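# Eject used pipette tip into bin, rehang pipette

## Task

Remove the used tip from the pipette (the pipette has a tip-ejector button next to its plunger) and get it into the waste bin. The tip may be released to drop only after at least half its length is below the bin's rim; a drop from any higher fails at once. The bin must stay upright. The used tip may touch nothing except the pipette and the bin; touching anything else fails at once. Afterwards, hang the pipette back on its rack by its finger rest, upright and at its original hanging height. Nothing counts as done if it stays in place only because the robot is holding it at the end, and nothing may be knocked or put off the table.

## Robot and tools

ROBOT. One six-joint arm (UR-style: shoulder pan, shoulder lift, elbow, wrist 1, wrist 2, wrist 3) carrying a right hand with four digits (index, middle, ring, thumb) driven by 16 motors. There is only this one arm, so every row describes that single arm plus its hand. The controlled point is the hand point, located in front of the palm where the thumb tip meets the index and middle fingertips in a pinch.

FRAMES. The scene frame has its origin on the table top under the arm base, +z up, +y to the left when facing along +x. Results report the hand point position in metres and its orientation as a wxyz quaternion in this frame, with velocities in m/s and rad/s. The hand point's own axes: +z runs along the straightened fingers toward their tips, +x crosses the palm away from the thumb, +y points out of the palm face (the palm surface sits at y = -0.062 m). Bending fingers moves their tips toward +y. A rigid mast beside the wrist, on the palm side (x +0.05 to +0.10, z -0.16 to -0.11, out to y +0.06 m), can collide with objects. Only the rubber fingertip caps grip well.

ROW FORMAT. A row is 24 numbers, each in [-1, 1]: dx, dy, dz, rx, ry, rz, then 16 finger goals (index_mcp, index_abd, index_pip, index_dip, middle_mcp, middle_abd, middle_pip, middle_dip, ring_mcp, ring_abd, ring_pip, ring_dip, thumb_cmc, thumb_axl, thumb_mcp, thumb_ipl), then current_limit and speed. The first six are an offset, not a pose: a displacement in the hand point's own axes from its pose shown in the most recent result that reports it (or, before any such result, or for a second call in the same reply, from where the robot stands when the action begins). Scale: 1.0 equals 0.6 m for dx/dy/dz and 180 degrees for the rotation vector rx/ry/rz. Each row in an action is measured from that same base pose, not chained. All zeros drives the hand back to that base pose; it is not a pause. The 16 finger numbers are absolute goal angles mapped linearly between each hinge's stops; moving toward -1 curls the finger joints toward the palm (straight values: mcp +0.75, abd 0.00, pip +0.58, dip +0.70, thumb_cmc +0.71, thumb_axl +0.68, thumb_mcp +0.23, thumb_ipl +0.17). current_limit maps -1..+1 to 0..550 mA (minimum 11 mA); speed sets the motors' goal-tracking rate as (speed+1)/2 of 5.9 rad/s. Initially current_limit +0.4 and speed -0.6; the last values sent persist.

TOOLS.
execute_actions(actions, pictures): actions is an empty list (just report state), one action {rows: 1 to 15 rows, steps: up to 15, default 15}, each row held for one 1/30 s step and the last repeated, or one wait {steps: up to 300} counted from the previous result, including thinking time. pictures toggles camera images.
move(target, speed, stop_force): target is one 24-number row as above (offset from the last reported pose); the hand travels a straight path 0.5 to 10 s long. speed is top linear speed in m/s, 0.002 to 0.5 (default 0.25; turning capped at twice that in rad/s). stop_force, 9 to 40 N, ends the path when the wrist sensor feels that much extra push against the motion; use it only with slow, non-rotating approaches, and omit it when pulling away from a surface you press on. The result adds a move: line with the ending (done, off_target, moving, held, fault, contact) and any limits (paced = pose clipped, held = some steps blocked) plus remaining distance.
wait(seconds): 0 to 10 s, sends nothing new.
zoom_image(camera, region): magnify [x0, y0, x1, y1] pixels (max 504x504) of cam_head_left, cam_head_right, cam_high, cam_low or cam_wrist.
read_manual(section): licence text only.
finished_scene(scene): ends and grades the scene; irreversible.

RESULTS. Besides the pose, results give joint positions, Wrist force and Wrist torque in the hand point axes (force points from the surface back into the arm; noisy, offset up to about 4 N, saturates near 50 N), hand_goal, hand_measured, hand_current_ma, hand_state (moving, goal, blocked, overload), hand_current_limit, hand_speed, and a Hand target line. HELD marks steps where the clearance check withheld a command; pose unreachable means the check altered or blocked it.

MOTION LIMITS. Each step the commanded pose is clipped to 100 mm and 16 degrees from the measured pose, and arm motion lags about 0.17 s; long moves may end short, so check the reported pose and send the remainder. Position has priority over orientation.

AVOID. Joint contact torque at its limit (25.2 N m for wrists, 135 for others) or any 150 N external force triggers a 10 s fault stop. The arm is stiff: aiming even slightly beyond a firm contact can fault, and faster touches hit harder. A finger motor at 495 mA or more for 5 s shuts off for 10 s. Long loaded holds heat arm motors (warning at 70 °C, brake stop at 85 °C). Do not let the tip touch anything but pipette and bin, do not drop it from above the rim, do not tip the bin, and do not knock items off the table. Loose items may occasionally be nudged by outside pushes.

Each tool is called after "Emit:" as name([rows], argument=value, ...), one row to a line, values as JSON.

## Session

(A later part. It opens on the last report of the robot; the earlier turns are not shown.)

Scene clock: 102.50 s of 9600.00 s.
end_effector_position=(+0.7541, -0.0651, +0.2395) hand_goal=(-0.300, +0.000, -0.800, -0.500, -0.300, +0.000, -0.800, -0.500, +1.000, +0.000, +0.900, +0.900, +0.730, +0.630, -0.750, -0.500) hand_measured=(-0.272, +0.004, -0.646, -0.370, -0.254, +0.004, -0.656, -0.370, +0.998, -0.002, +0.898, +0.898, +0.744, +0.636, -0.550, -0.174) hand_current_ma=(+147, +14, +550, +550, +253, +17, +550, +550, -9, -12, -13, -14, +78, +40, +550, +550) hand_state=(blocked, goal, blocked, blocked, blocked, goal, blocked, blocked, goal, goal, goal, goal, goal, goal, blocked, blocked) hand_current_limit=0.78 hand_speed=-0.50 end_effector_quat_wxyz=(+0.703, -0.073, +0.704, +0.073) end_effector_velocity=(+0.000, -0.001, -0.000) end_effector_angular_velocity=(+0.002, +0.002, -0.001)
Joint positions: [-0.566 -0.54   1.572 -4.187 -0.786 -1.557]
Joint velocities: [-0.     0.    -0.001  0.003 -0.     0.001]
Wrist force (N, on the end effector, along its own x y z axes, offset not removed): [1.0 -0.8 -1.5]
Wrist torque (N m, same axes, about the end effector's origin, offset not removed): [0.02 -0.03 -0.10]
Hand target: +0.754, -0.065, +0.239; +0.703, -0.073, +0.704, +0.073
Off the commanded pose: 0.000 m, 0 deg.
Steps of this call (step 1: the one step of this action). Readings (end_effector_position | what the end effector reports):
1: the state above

Emit:
move(target=[-0.1,0,0,0,0,0,-0.3,0,-0.8,-0.5,-0.35,0,-0.8,-0.5,0.07,0,-0.3,-0.03,0.76,0.678,0.226,0.168,0.78,-0.6], speed=0.06)

Emit:
move(target=[0,0.2,0.04,0,0,0,-0.3,0,-0.8,-0.5,-0.35,0,-0.8,-0.5,-0.35,0,-0.85,-0.6,0.76,0.678,0.226,0.168,0.78,-0.6], speed=0.1)

Emit:
move(target=[0.022,0.04,0,0,0,0,1,0,0.9,0.9,-0.35,0,-0.8,-0.5,-0.35,0,-0.85,-0.6,0.76,0.678,0.226,0.168,0.78,-0.6], speed=0.03)

Emit:
zoom_image(camera="cam_high", region=[270,280,400,410])

Scene clock: 108.93 s of 9600.00 s.
end_effector_position=(+0.7542, -0.0652, +0.2994) hand_goal=(-0.300, +0.000, -0.800, -0.500, -0.350, +0.000, -0.800, -0.500, +0.070, +0.000, -0.300, -0.030, +0.760, +0.678, +0.226, +0.168) hand_measured=(-0.272, +0.004, -0.646, -0.370, -0.258, +0.004, -0.656, -0.370, +0.072, -0.002, -0.298, -0.028, +0.758, +0.676, +0.224, +0.166) hand_current_ma=(+147, +14, +489, +490, +489, +17, +489, +490, +13, -12, +14, +14, -8, -12, -15, -15) hand_state=(blocked, goal, blocked, blocked, blocked, goal, blocked, blocked, goal, goal, goal, goal, goal, goal, goal, goal) hand_current_limit=0.78 hand_speed=-0.60 end_effector_quat_wxyz=(+0.703, -0.073, +0.704, +0.073) end_effector_velocity=(+0.000, -0.001, +0.002) end_effector_angular_velocity=(-0.001, -0.000, -0.000)
Joint positions: [-0.567 -0.658  1.605 -4.101 -0.785 -1.557]
Joint velocities: [-0.001 -0.003 -0.     0.003  0.    -0.001]
Wrist force (N, on the end effector, along its own x y z axes, offset not removed): [1.9 2.6 -1.7]
Wrist torque (N m, same axes, about the end effector's origin, offset not removed): [0.41 -0.26 -0.04]
Hand target: +0.754, -0.065, +0.300; +0.703, -0.073, +0.704, +0.073
Off the commanded pose: 0.000 m, 0 deg.
After step 90, 1.93 s passed at rest.
move: done
camera_calibration (this result's frames):
cam_wrist: T_world_to_cam=[[-0.133324, 0.569024, 0.811441, -0.0762994], [-0.605615, -0.694879, 0.38778, 0.250587], [0.78451, -0.43972, 0.437254, -0.619437], [0, 0, 0, 1]] pos_world=[0.627541, -0.0548356, 0.235591]

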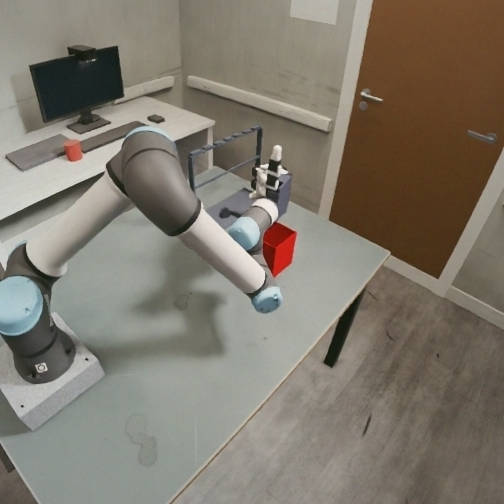

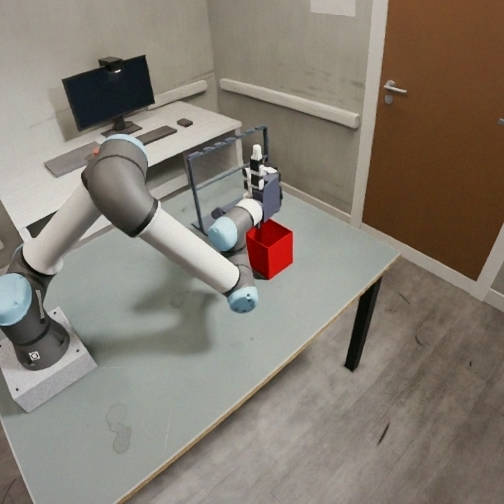

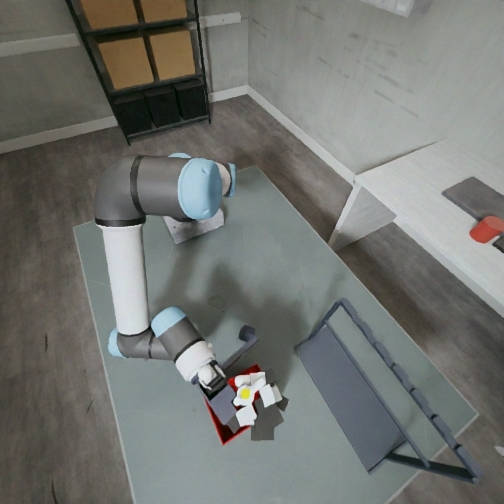

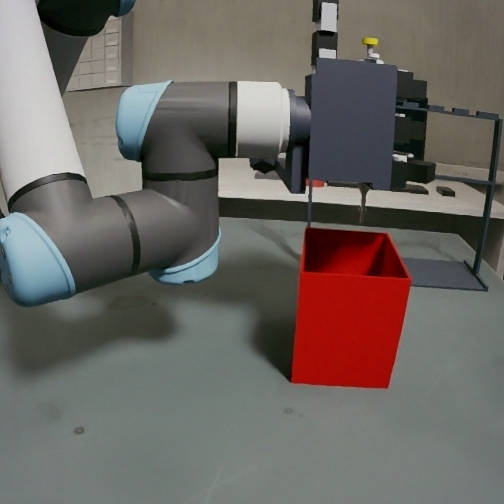

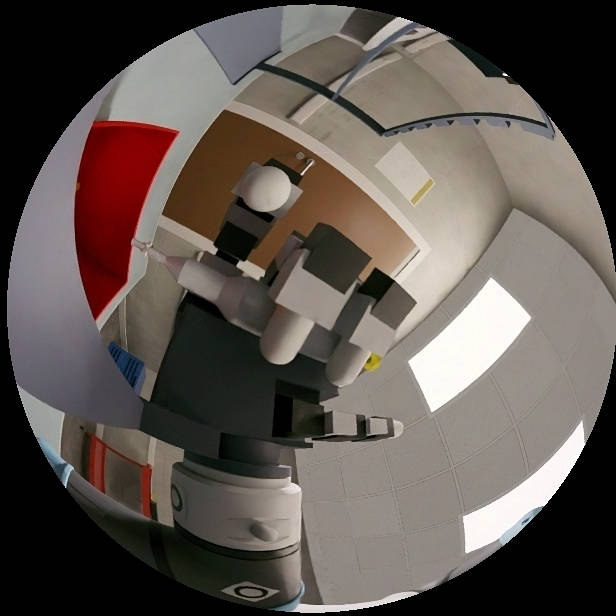

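Scene clock: 110.63 s of 9600.00 s.
end_effector_position=(+0.7528, +0.0569, +0.2998) hand_goal=(-0.300, +0.000, -0.800, -0.500, -0.350, +0.000, -0.800, -0.500, -0.350, +0.000, -0.850, -0.600, +0.760, +0.678, +0.226, +0.168) hand_measured=(-0.272, +0.004, -0.646, -0.370, -0.258, +0.004, -0.656, -0.370, -0.314, -0.002, -0.706, -0.446, +0.760, +0.676, +0.224, +0.166) hand_current_ma=(+147, +14, +490, +489, +489, +17, +490, +489, +202, -12, +490, +489, -5, -12, -14, -15) hand_state=(blocked, goal, blocked, blocked, blocked, goal, blocked, blocked, blocked, goal, blocked, blocked, goal, goal, goal, goal) hand_current_limit=0.78 hand_speed=-0.60 end_effector_quat_wxyz=(+0.703, -0.073, +0.704, +0.073) end_effector_velocity=(+0.000, +0.002, +0.001) end_effector_angular_velocity=(-0.001, -0.002, -0.001)
Joint positions: [-0.371 -0.702  1.71  -4.161 -0.981 -1.56 ]
Joint velocities: [ 0.004 -0.001 -0.    -0.001 -0.005 -0.   ]
Wrist force (N, on the end effector, along its own x y z axes, offset not removed): [0.4 -2.0 -1.8]
Wrist torque (N m, same axes, about the end effector's origin, offset not removed): [-0.20 0.00 -0.16]
Hand target: +0.753, +0.057, +0.300; +0.703, -0.073, +0.704, +0.073
Off the commanded pose: 0.000 m, 0 deg.
move: done
camera_calibration (this result's frames):
cam_wrist: T_world_to_cam=[[-0.133466, 0.568774, 0.811593, -0.146211], [-0.605655, -0.695015, 0.387475, 0.334618], [0.784455, -0.43983, 0.437242, -0.564751], [0, 0, 0, 1]] pos_world=[0.62617, 0.0673308, 0.23594]

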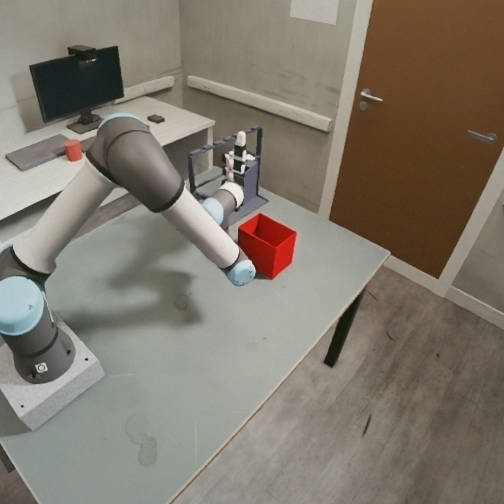

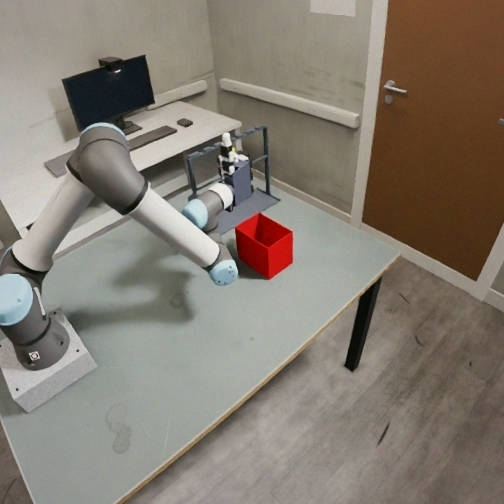

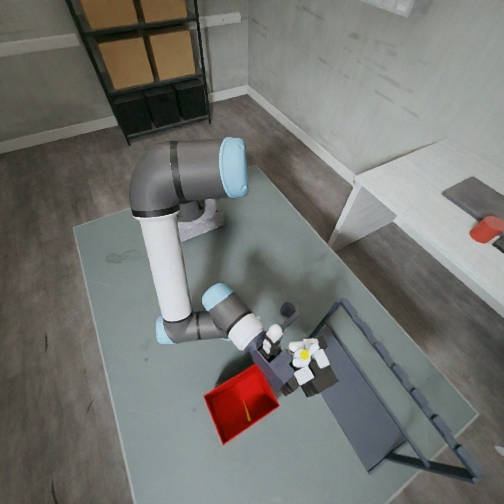

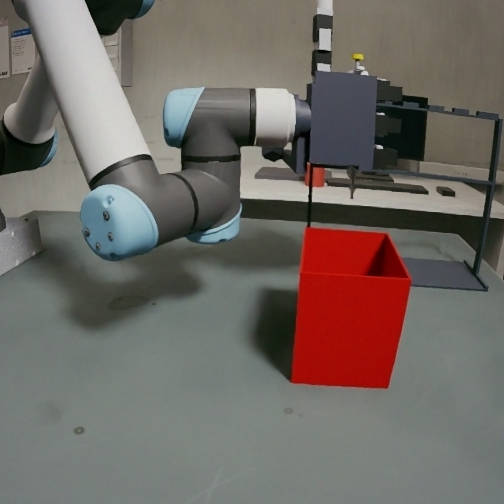

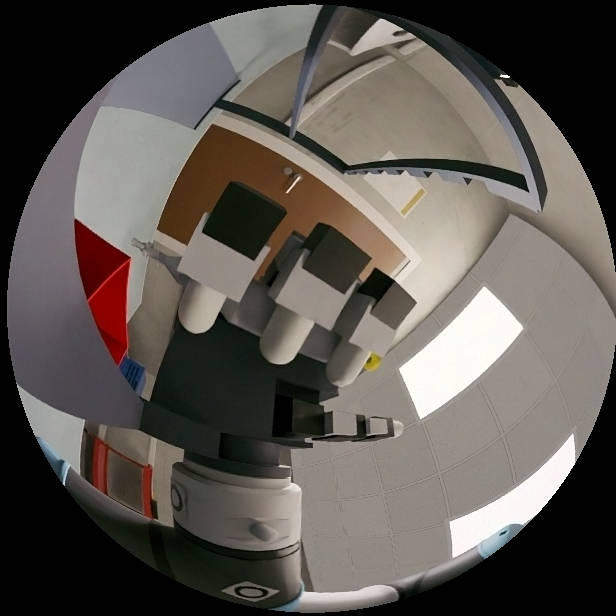

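Scene clock: 112.57 s of 9600.00 s.
end_effector_position=(+0.7478, +0.0805, +0.2866) hand_goal=(+1.000, +0.000, +0.900, +0.900, -0.350, +0.000, -0.800, -0.500, -0.350, +0.000, -0.850, -0.600, +0.760, +0.678, +0.226, +0.168) hand_measured=(+0.998, -0.002, +0.898, +0.898, -0.258, +0.002, -0.656, -0.370, -0.314, -0.002, -0.706, -0.446, +0.760, +0.676, +0.224, +0.166) hand_current_ma=(-12, -12, -14, -14, +490, +9, +490, +490, +202, -12, +490, +489, -5, -12, -14, -15) hand_state=(goal, goal, goal, goal, blocked, goal, blocked, blocked, blocked, goal, blocked, blocked, goal, goal, goal, goal) hand_current_limit=0.78 hand_speed=-0.60 end_effector_quat_wxyz=(+0.703, -0.073, +0.704, +0.073) end_effector_velocity=(+0.000, +0.000, +0.000) end_effector_angular_velocity=(+0.000, +0.000, +0.000)
Joint positions: [-0.332 -0.685  1.73  -4.198 -1.02  -1.56 ]
Joint velocities: [ 0.    -0.    -0.     0.001  0.     0.   ]
Wrist force (N, on the end effector, along its own x y z axes, offset not removed): [1.3 -1.4 -2.2]
Wrist torque (N m, same axes, about the end effector's origin, offset not removed): [-0.18 0.00 0.05]
Hand target: +0.748, +0.080, +0.287; +0.703, -0.073, +0.704, +0.073
Off the commanded pose: 0.000 m, 0 deg.
move: done
camera_calibration (this result's frames):
cam_wrist: T_world_to_cam=[[-0.133488, 0.568734, 0.811617, -0.149587], [-0.605665, -0.695034, 0.387425, 0.353044], [0.784443, -0.439852, 0.437241, -0.544728], [0, 0, 0, 1]] pos_world=[0.621166, 0.0908528, 0.222807]

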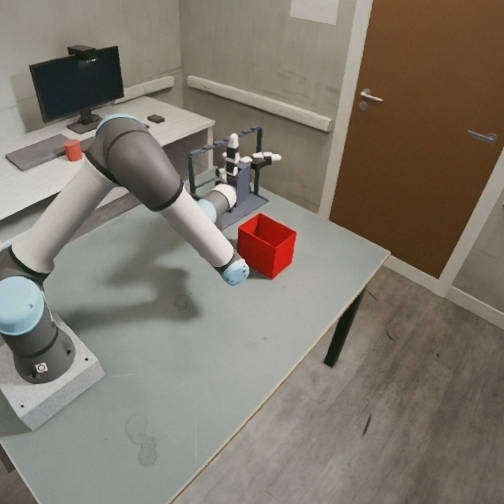

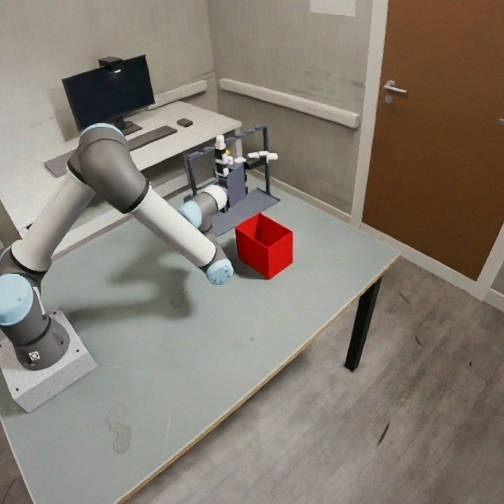

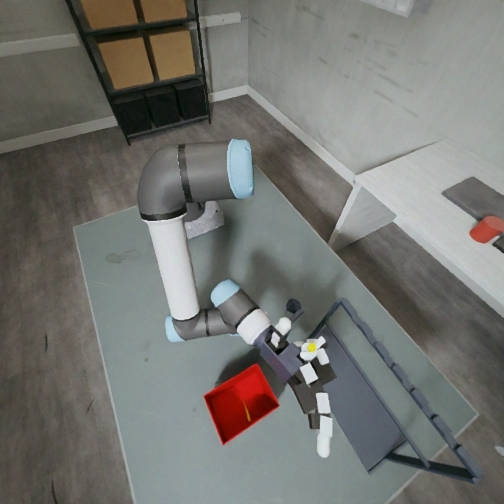

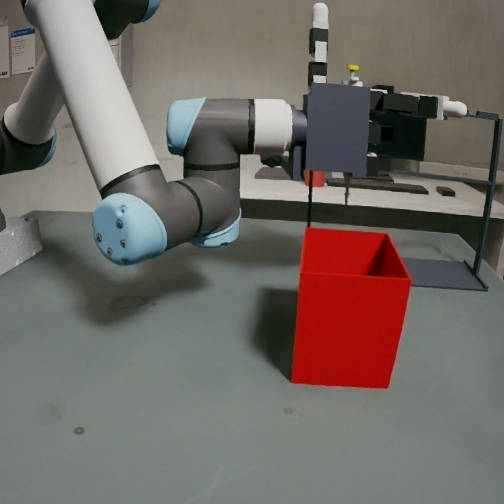

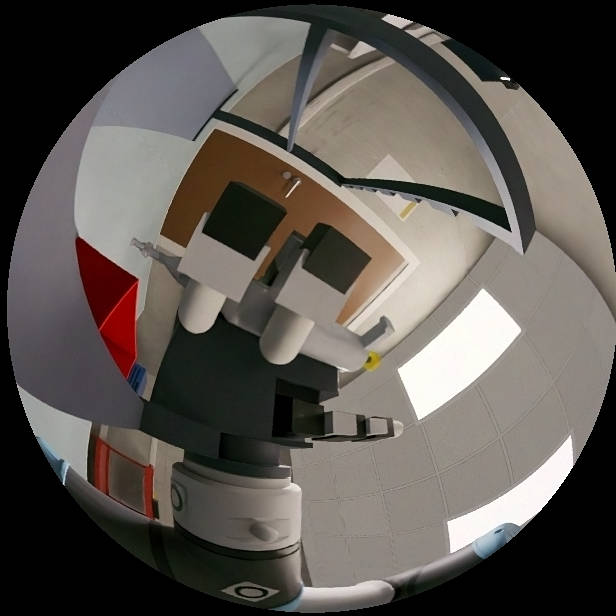

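Region (270, 280, 400, 410) of cam_high's 504x504 image, scaled by 3.877, with more detail than that image has.

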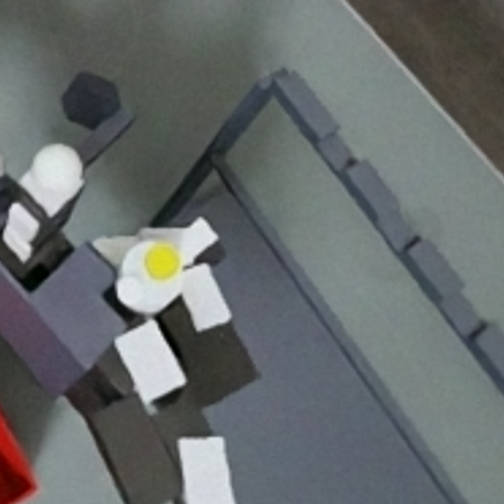

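Move to y≈0.187.

Emit:
move(target=[0,0.173,0.035,0,0,0,1,0,0.9,0.9,-0.35,0,-0.8,-0.5,-0.35,0,-0.85,-0.6,0.76,0.678,0.226,0.168,0.78,-0.6], speed=0.03, stop_force=9)

Emit:
zoom_image(camera="cam_high", region=[310,280,400,370])

Scene clock: 118.27 s of 9600.00 s.
end_effector_position=(+0.7469, +0.1862, +0.2870) hand_goal=(+1.000, +0.000, +0.900, +0.900, -0.350, +0.000, -0.800, -0.500, -0.350, +0.000, -0.850, -0.600, +0.760, +0.678, +0.226, +0.168) hand_measured=(+0.998, -0.002, +0.898, +0.898, -0.258, +0.002, -0.656, -0.370, -0.314, -0.002, -0.706, -0.446, +0.760, +0.676, +0.224, +0.166) hand_current_ma=(-12, -12, -14, -14, +489, +9, +490, +490, +202, -12, +490, +490, -5, -12, -14, -15) hand_state=(goal, goal, goal, goal, blocked, goal, blocked, blocked, blocked, goal, blocked, blocked, goal, goal, goal, goal) hand_current_limit=0.78 hand_speed=-0.60 end_effector_quat_wxyz=(+0.703, -0.073, +0.704, +0.073) end_effector_velocity=(+0.000, +0.002, -0.000) end_effector_angular_velocity=(+0.000, +0.001, -0.000)
Joint positions: [-0.137 -0.688  1.733 -4.197 -1.215 -1.562]
Joint velocities: [ 0.004  0.    -0.001  0.002 -0.004  0.   ]
Wrist force (N, on the end effector, along its own x y z axes, offset not removed): [0.5 -1.0 -1.8]
Wrist torque (N m, same axes, about the end effector's origin, offset not removed): [-0.24 -0.05 -0.08]
Hand target: +0.747, +0.186, +0.287; +0.703, -0.073, +0.704, +0.073
Off the commanded pose: 0.000 m, 0 deg.
move: done
camera_calibration (this result's frames):
cam_wrist: T_world_to_cam=[[-0.133557, 0.568464, 0.811795, -0.210071], [-0.60569, -0.695167, 0.387146, 0.425944], [0.784412, -0.43999, 0.437157, -0.497522], [0, 0, 0, 1]] pos_world=[0.620196, 0.196616, 0.223128]

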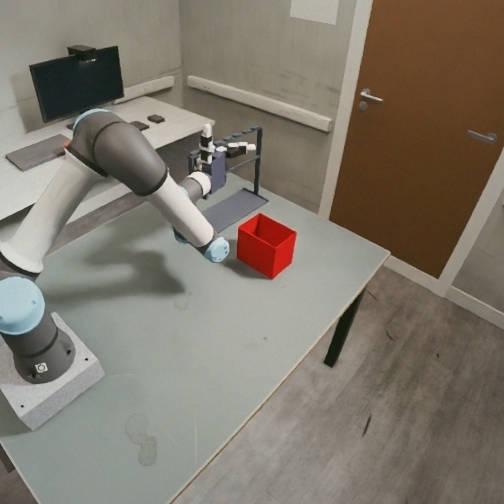

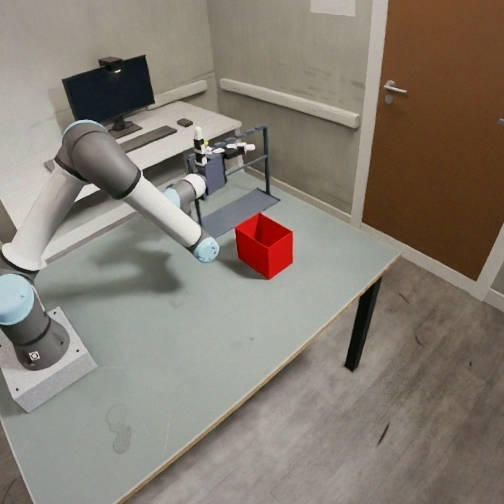

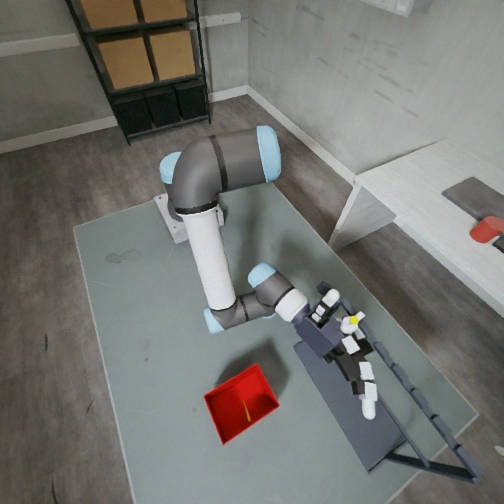

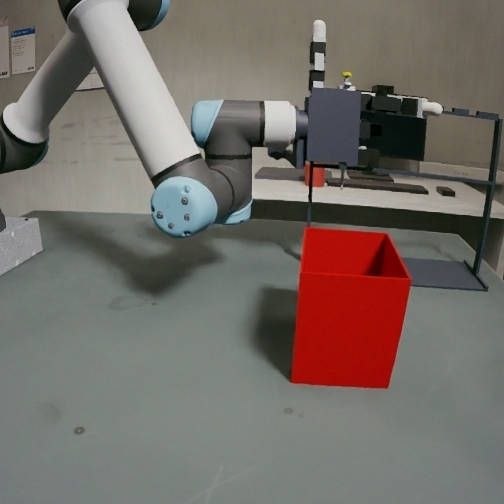

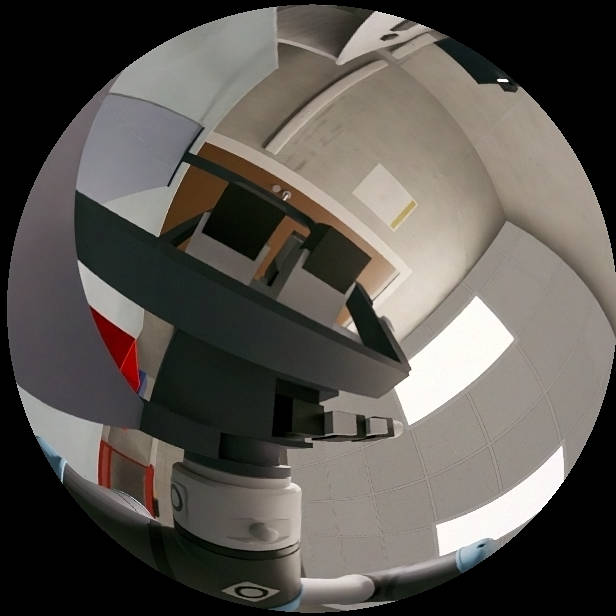

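Region (310, 280, 400, 370) of cam_high's 504x504 image, scaled by 5.600, with more detail than that image has.

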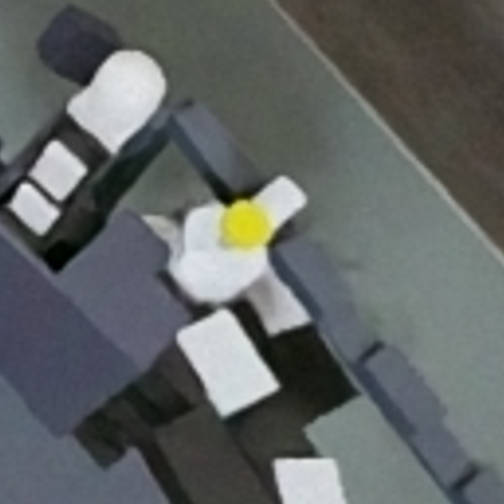

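Emit:
move(target=[0,0.008,0.002,0,0,0,1,0,0.9,0.9,-0.35,0,-0.8,-0.5,-0.35,0,-0.85,-0.6,0.76,0.678,0.226,0.168,0.78,-0.6], speed=0.01)

Emit:
move(target=[0,0,0,0,0,0,1,0,0.9,0.9,-0.35,0,-0.8,-0.5,1,0,0.9,0.9,0.76,0.678,0.226,0.168,0.78,-0.6])

Emit:
move(target=[0.031,0,0,0,0,0,1,0,0.9,0.9,-0.35,0,-0.8,-0.5,1,0,0.9,0.9,0.76,0.678,0.226,0.168,0.78,-0.6], speed=0.012, stop_force=9)

Emit:
zoom_image(camera="cam_high", region=[310,280,400,370])

Emit:
zoom_image(camera="cam_wrist", region=[300,250,480,430])

Scene clock: 122.70 s of 9600.00 s.
end_effector_position=(+0.7470, +0.1909, +0.2870) hand_goal=(+1.000, +0.000, +0.900, +0.900, -0.350, +0.000, -0.800, -0.500, -0.350, +0.000, -0.850, -0.600, +0.760, +0.678, +0.226, +0.168) hand_measured=(+0.998, -0.002, +0.898, +0.898, -0.258, +0.002, -0.656, -0.370, -0.314, -0.002, -0.706, -0.446, +0.760, +0.676, +0.224, +0.166) hand_current_ma=(-12, -12, -14, -14, +490, +9, +490, +489, +202, -12, +489, +489, -5, -12, -14, -15) hand_state=(goal, goal, goal, goal, blocked, goal, blocked, blocked, blocked, goal, blocked, blocked, goal, goal, goal, goal) hand_current_limit=0.78 hand_speed=-0.60 end_effector_quat_wxyz=(+0.703, -0.073, +0.704, +0.073) end_effector_velocity=(-0.000, +0.003, +0.000) end_effector_angular_velocity=(-0.000, -0.002, +0.001)
Joint positions: [-0.128 -0.687  1.731 -4.195 -1.224 -1.562]
Joint velocities: [ 0.005  0.    -0.001 -0.002 -0.004  0.   ]
Wrist force (N, on the end effector, along its own x y z axes, offset not removed): [0.0 -0.6 -0.1]
Wrist torque (N m, same axes, about the end effector's origin, offset not removed): [-0.12 0.07 -0.03]
Hand target: +0.747, +0.191, +0.287; +0.703, -0.073, +0.704, +0.073
Off the commanded pose: 0.000 m, 0 deg.
After step 90, 0.73 s passed at rest.
move: done
camera_calibration (this result's frames):
cam_wrist: T_world_to_cam=[[-0.133564, 0.56845, 0.811803, -0.212737], [-0.605685, -0.695179, 0.387134, 0.42932], [0.784415, -0.43999, 0.437152, -0.495584], [0, 0, 0, 1]] pos_world=[0.620362, 0.201332, 0.223142]

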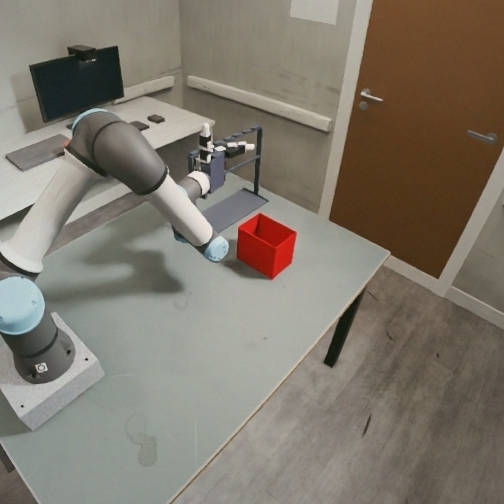

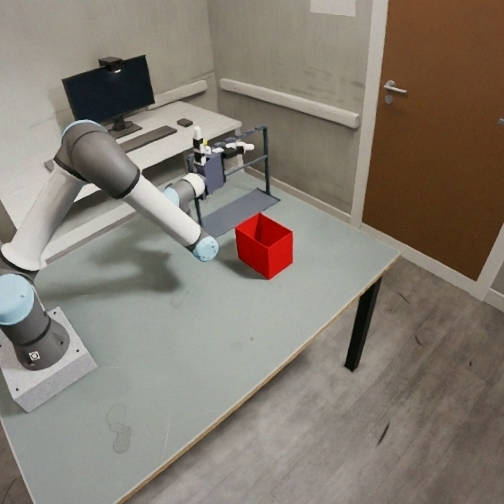

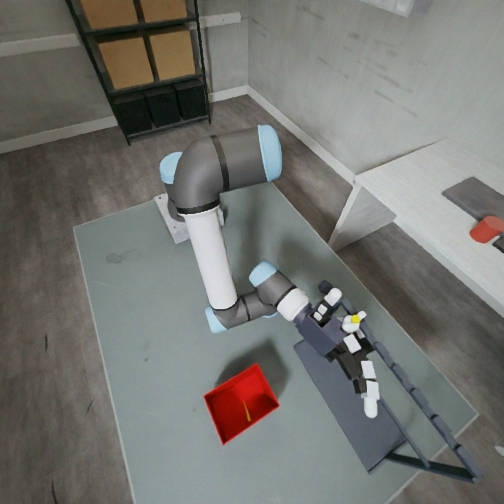

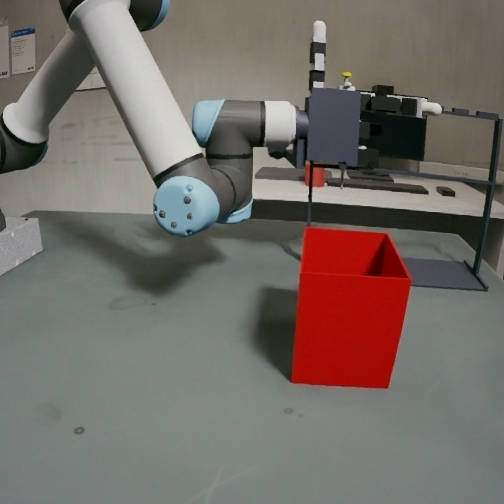

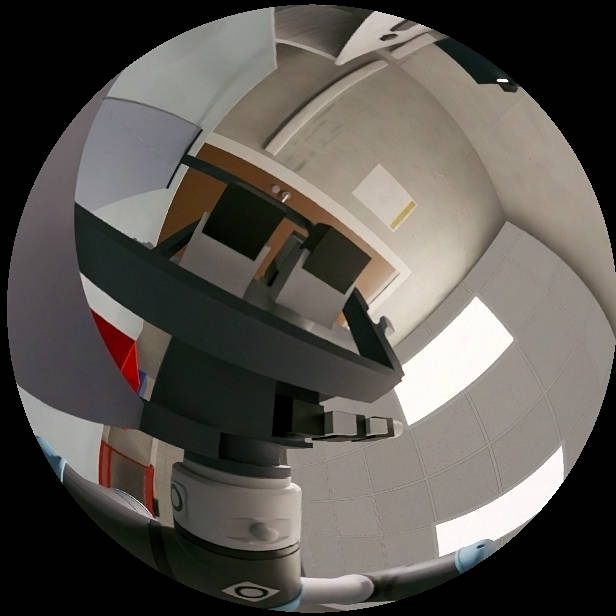

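Scene clock: 124.70 s of 9600.00 s.
end_effector_position=(+0.7470, +0.1909, +0.2870) hand_goal=(+1.000, +0.000, +0.900, +0.900, -0.350, +0.000, -0.800, -0.500, +1.000, +0.000, +0.900, +0.900, +0.760, +0.678, +0.226, +0.168) hand_measured=(+0.998, -0.002, +0.898, +0.898, -0.258, +0.002, -0.656, -0.370, +0.998, -0.002, +0.898, +0.898, +0.760, +0.676, +0.224, +0.166) hand_current_ma=(-12, -12, -14, -14, +490, +9, +489, +489, -12, -12, -14, -14, -5, -12, -14, -15) hand_state=(goal, goal, goal, goal, blocked, goal, blocked, blocked, goal, goal, goal, goal, goal, goal, goal, goal) hand_current_limit=0.78 hand_speed=-0.60 end_effector_quat_wxyz=(+0.703, -0.073, +0.704, +0.073) end_effector_velocity=(-0.000, +0.000, +0.000) end_effector_angular_velocity=(-0.001, -0.000, +0.000)
Joint positions: [-0.128 -0.687  1.731 -4.195 -1.224 -1.562]
Joint velocities: [ 0.    -0.     0.    -0.     0.    -0.001]
Wrist force (N, on the end effector, along its own x y z axes, offset not removed): [-0.1 -2.7 -1.6]
Wrist torque (N m, same axes, about the end effector's origin, offset not removed): [-0.33 0.08 -0.12]
Hand target: +0.747, +0.191, +0.287; +0.703, -0.073, +0.704, +0.073
Off the commanded pose: 0.000 m, 0 deg.
move: done
camera_calibration (this result's frames):
cam_wrist: T_world_to_cam=[[-0.133583, 0.568454, 0.811798, -0.212723], [-0.605695, -0.695176, 0.387122, 0.429333], [0.784403, -0.439989, 0.437174, -0.495593], [0, 0, 0, 1]] pos_world=[0.620373, 0.201329, 0.223144]

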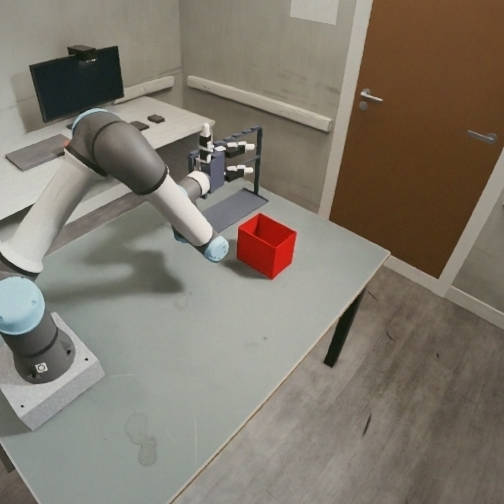

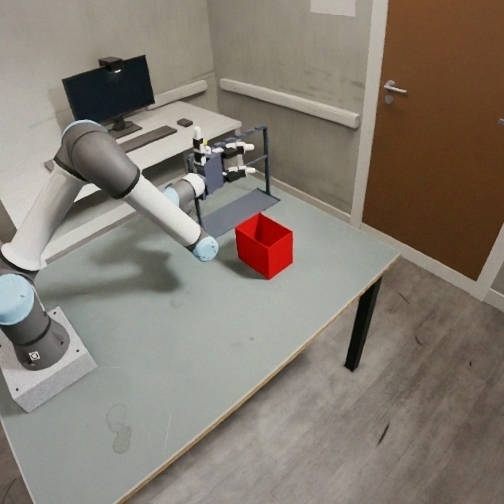

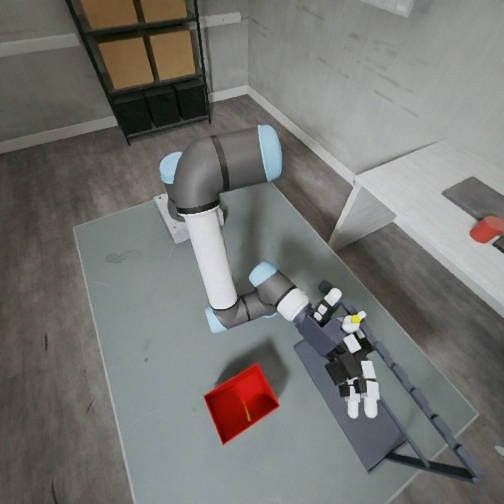

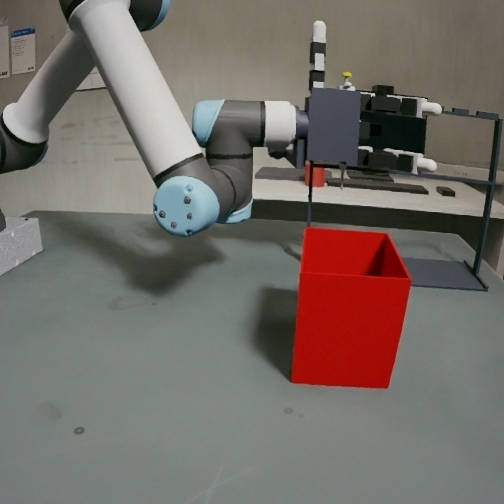

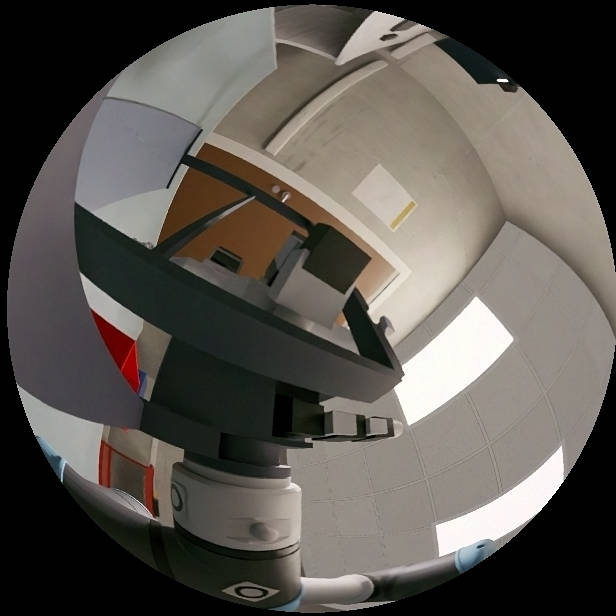

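Scene clock: 126.53 s of 9600.00 s.
end_effector_position=(+0.7471, +0.1910, +0.2698) hand_goal=(+1.000, +0.000, +0.900, +0.900, -0.350, +0.000, -0.800, -0.500, +1.000, +0.000, +0.900, +0.900, +0.760, +0.678, +0.226, +0.168) hand_measured=(+0.998, -0.002, +0.898, +0.898, -0.264, -0.012, -0.656, -0.370, +0.998, -0.002, +0.898, +0.898, +0.760, +0.676, +0.224, +0.166) hand_current_ma=(-12, -12, -14, -14, +478, -54, +489, +489, -12, -12, -14, -14, -5, -12, -14, -15) hand_state=(goal, goal, goal, goal, blocked, goal, blocked, blocked, goal, goal, goal, goal, goal, goal, goal, goal) hand_current_limit=0.78 hand_speed=-0.60 end_effector_quat_wxyz=(+0.703, -0.073, +0.703, +0.073) end_effector_velocity=(+0.000, -0.000, +0.003) end_effector_angular_velocity=(-0.001, +0.000, -0.001)
Joint positions: [-0.128 -0.651  1.722 -4.223 -1.225 -1.562]
Joint velocities: [-0.    -0.006  0.001  0.006 -0.    -0.001]
Wrist force (N, on the end effector, along its own x y z axes, offset not removed): [-4.6 1.1 -0.7]
Wrist torque (N m, same axes, about the end effector's origin, offset not removed): [-0.17 0.04 -0.05]
Hand target: +0.747, +0.191, +0.270; +0.703, -0.073, +0.703, +0.073
Off the commanded pose: 0.001 m, 0 deg.
move: contact
camera_calibration (this result's frames):
cam_wrist: T_world_to_cam=[[-0.133822, 0.568488, 0.811735, -0.198589], [-0.605759, -0.695188, 0.387001, 0.436142], [0.784313, -0.439927, 0.437398, -0.488065], [0, 0, 0, 1]] pos_world=[0.620417, 0.201384, 0.205893]

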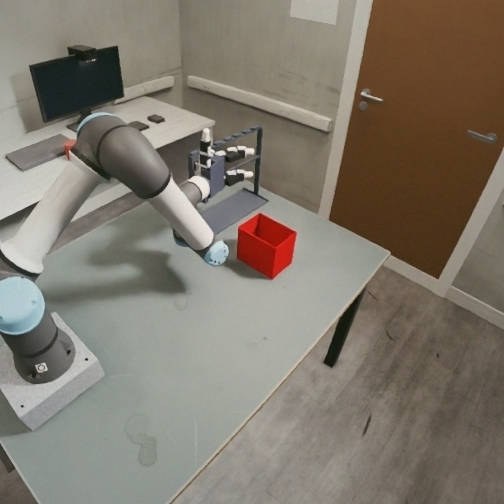

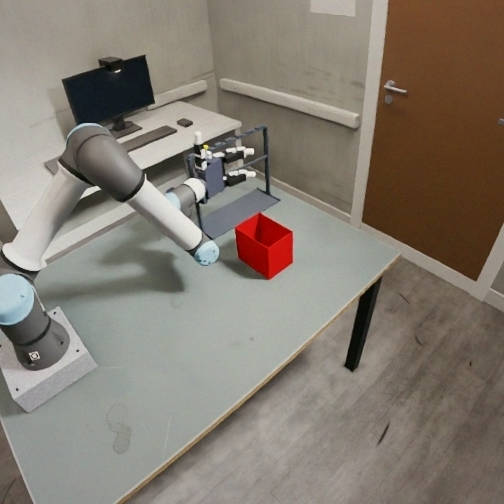

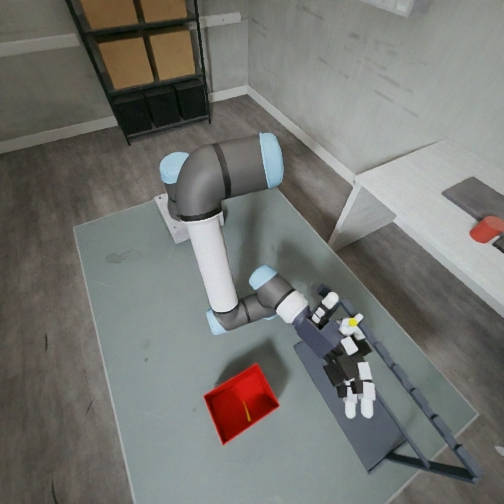

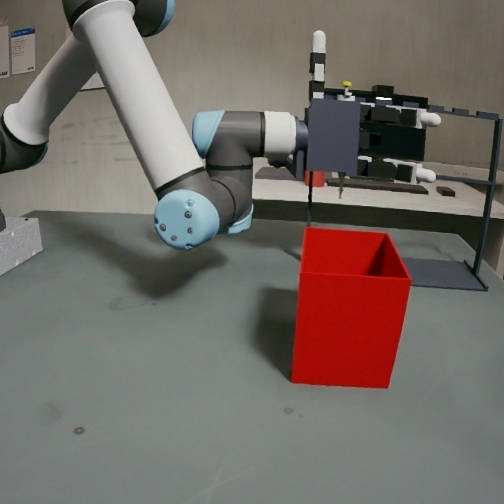

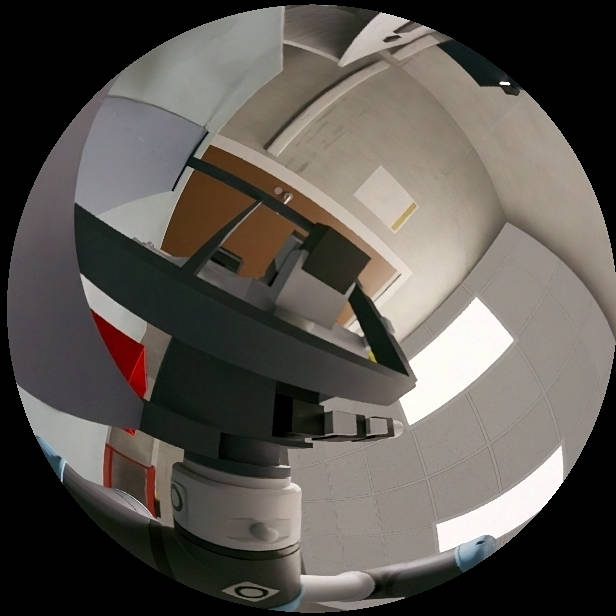

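Region (310, 280, 400, 370) of cam_high's 504x504 image, scaled by 5.600, with more detail than that image has.

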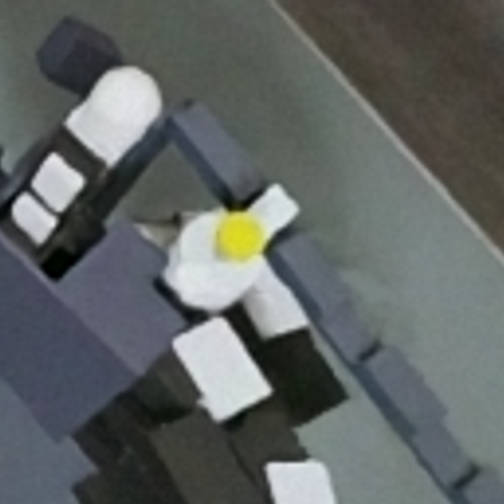

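Region (300, 250, 480, 430) of cam_wrist's 616x616 image, scaled by 2.800, with more detail than that image has.

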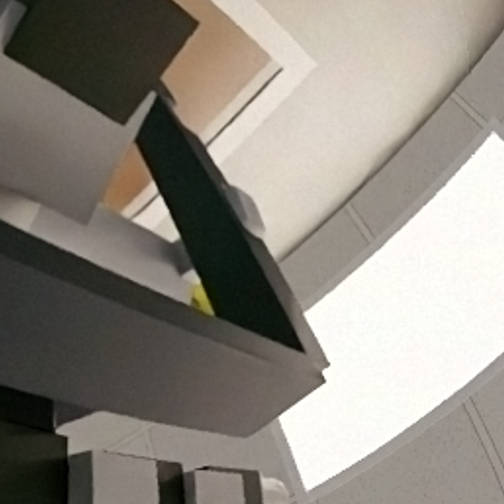

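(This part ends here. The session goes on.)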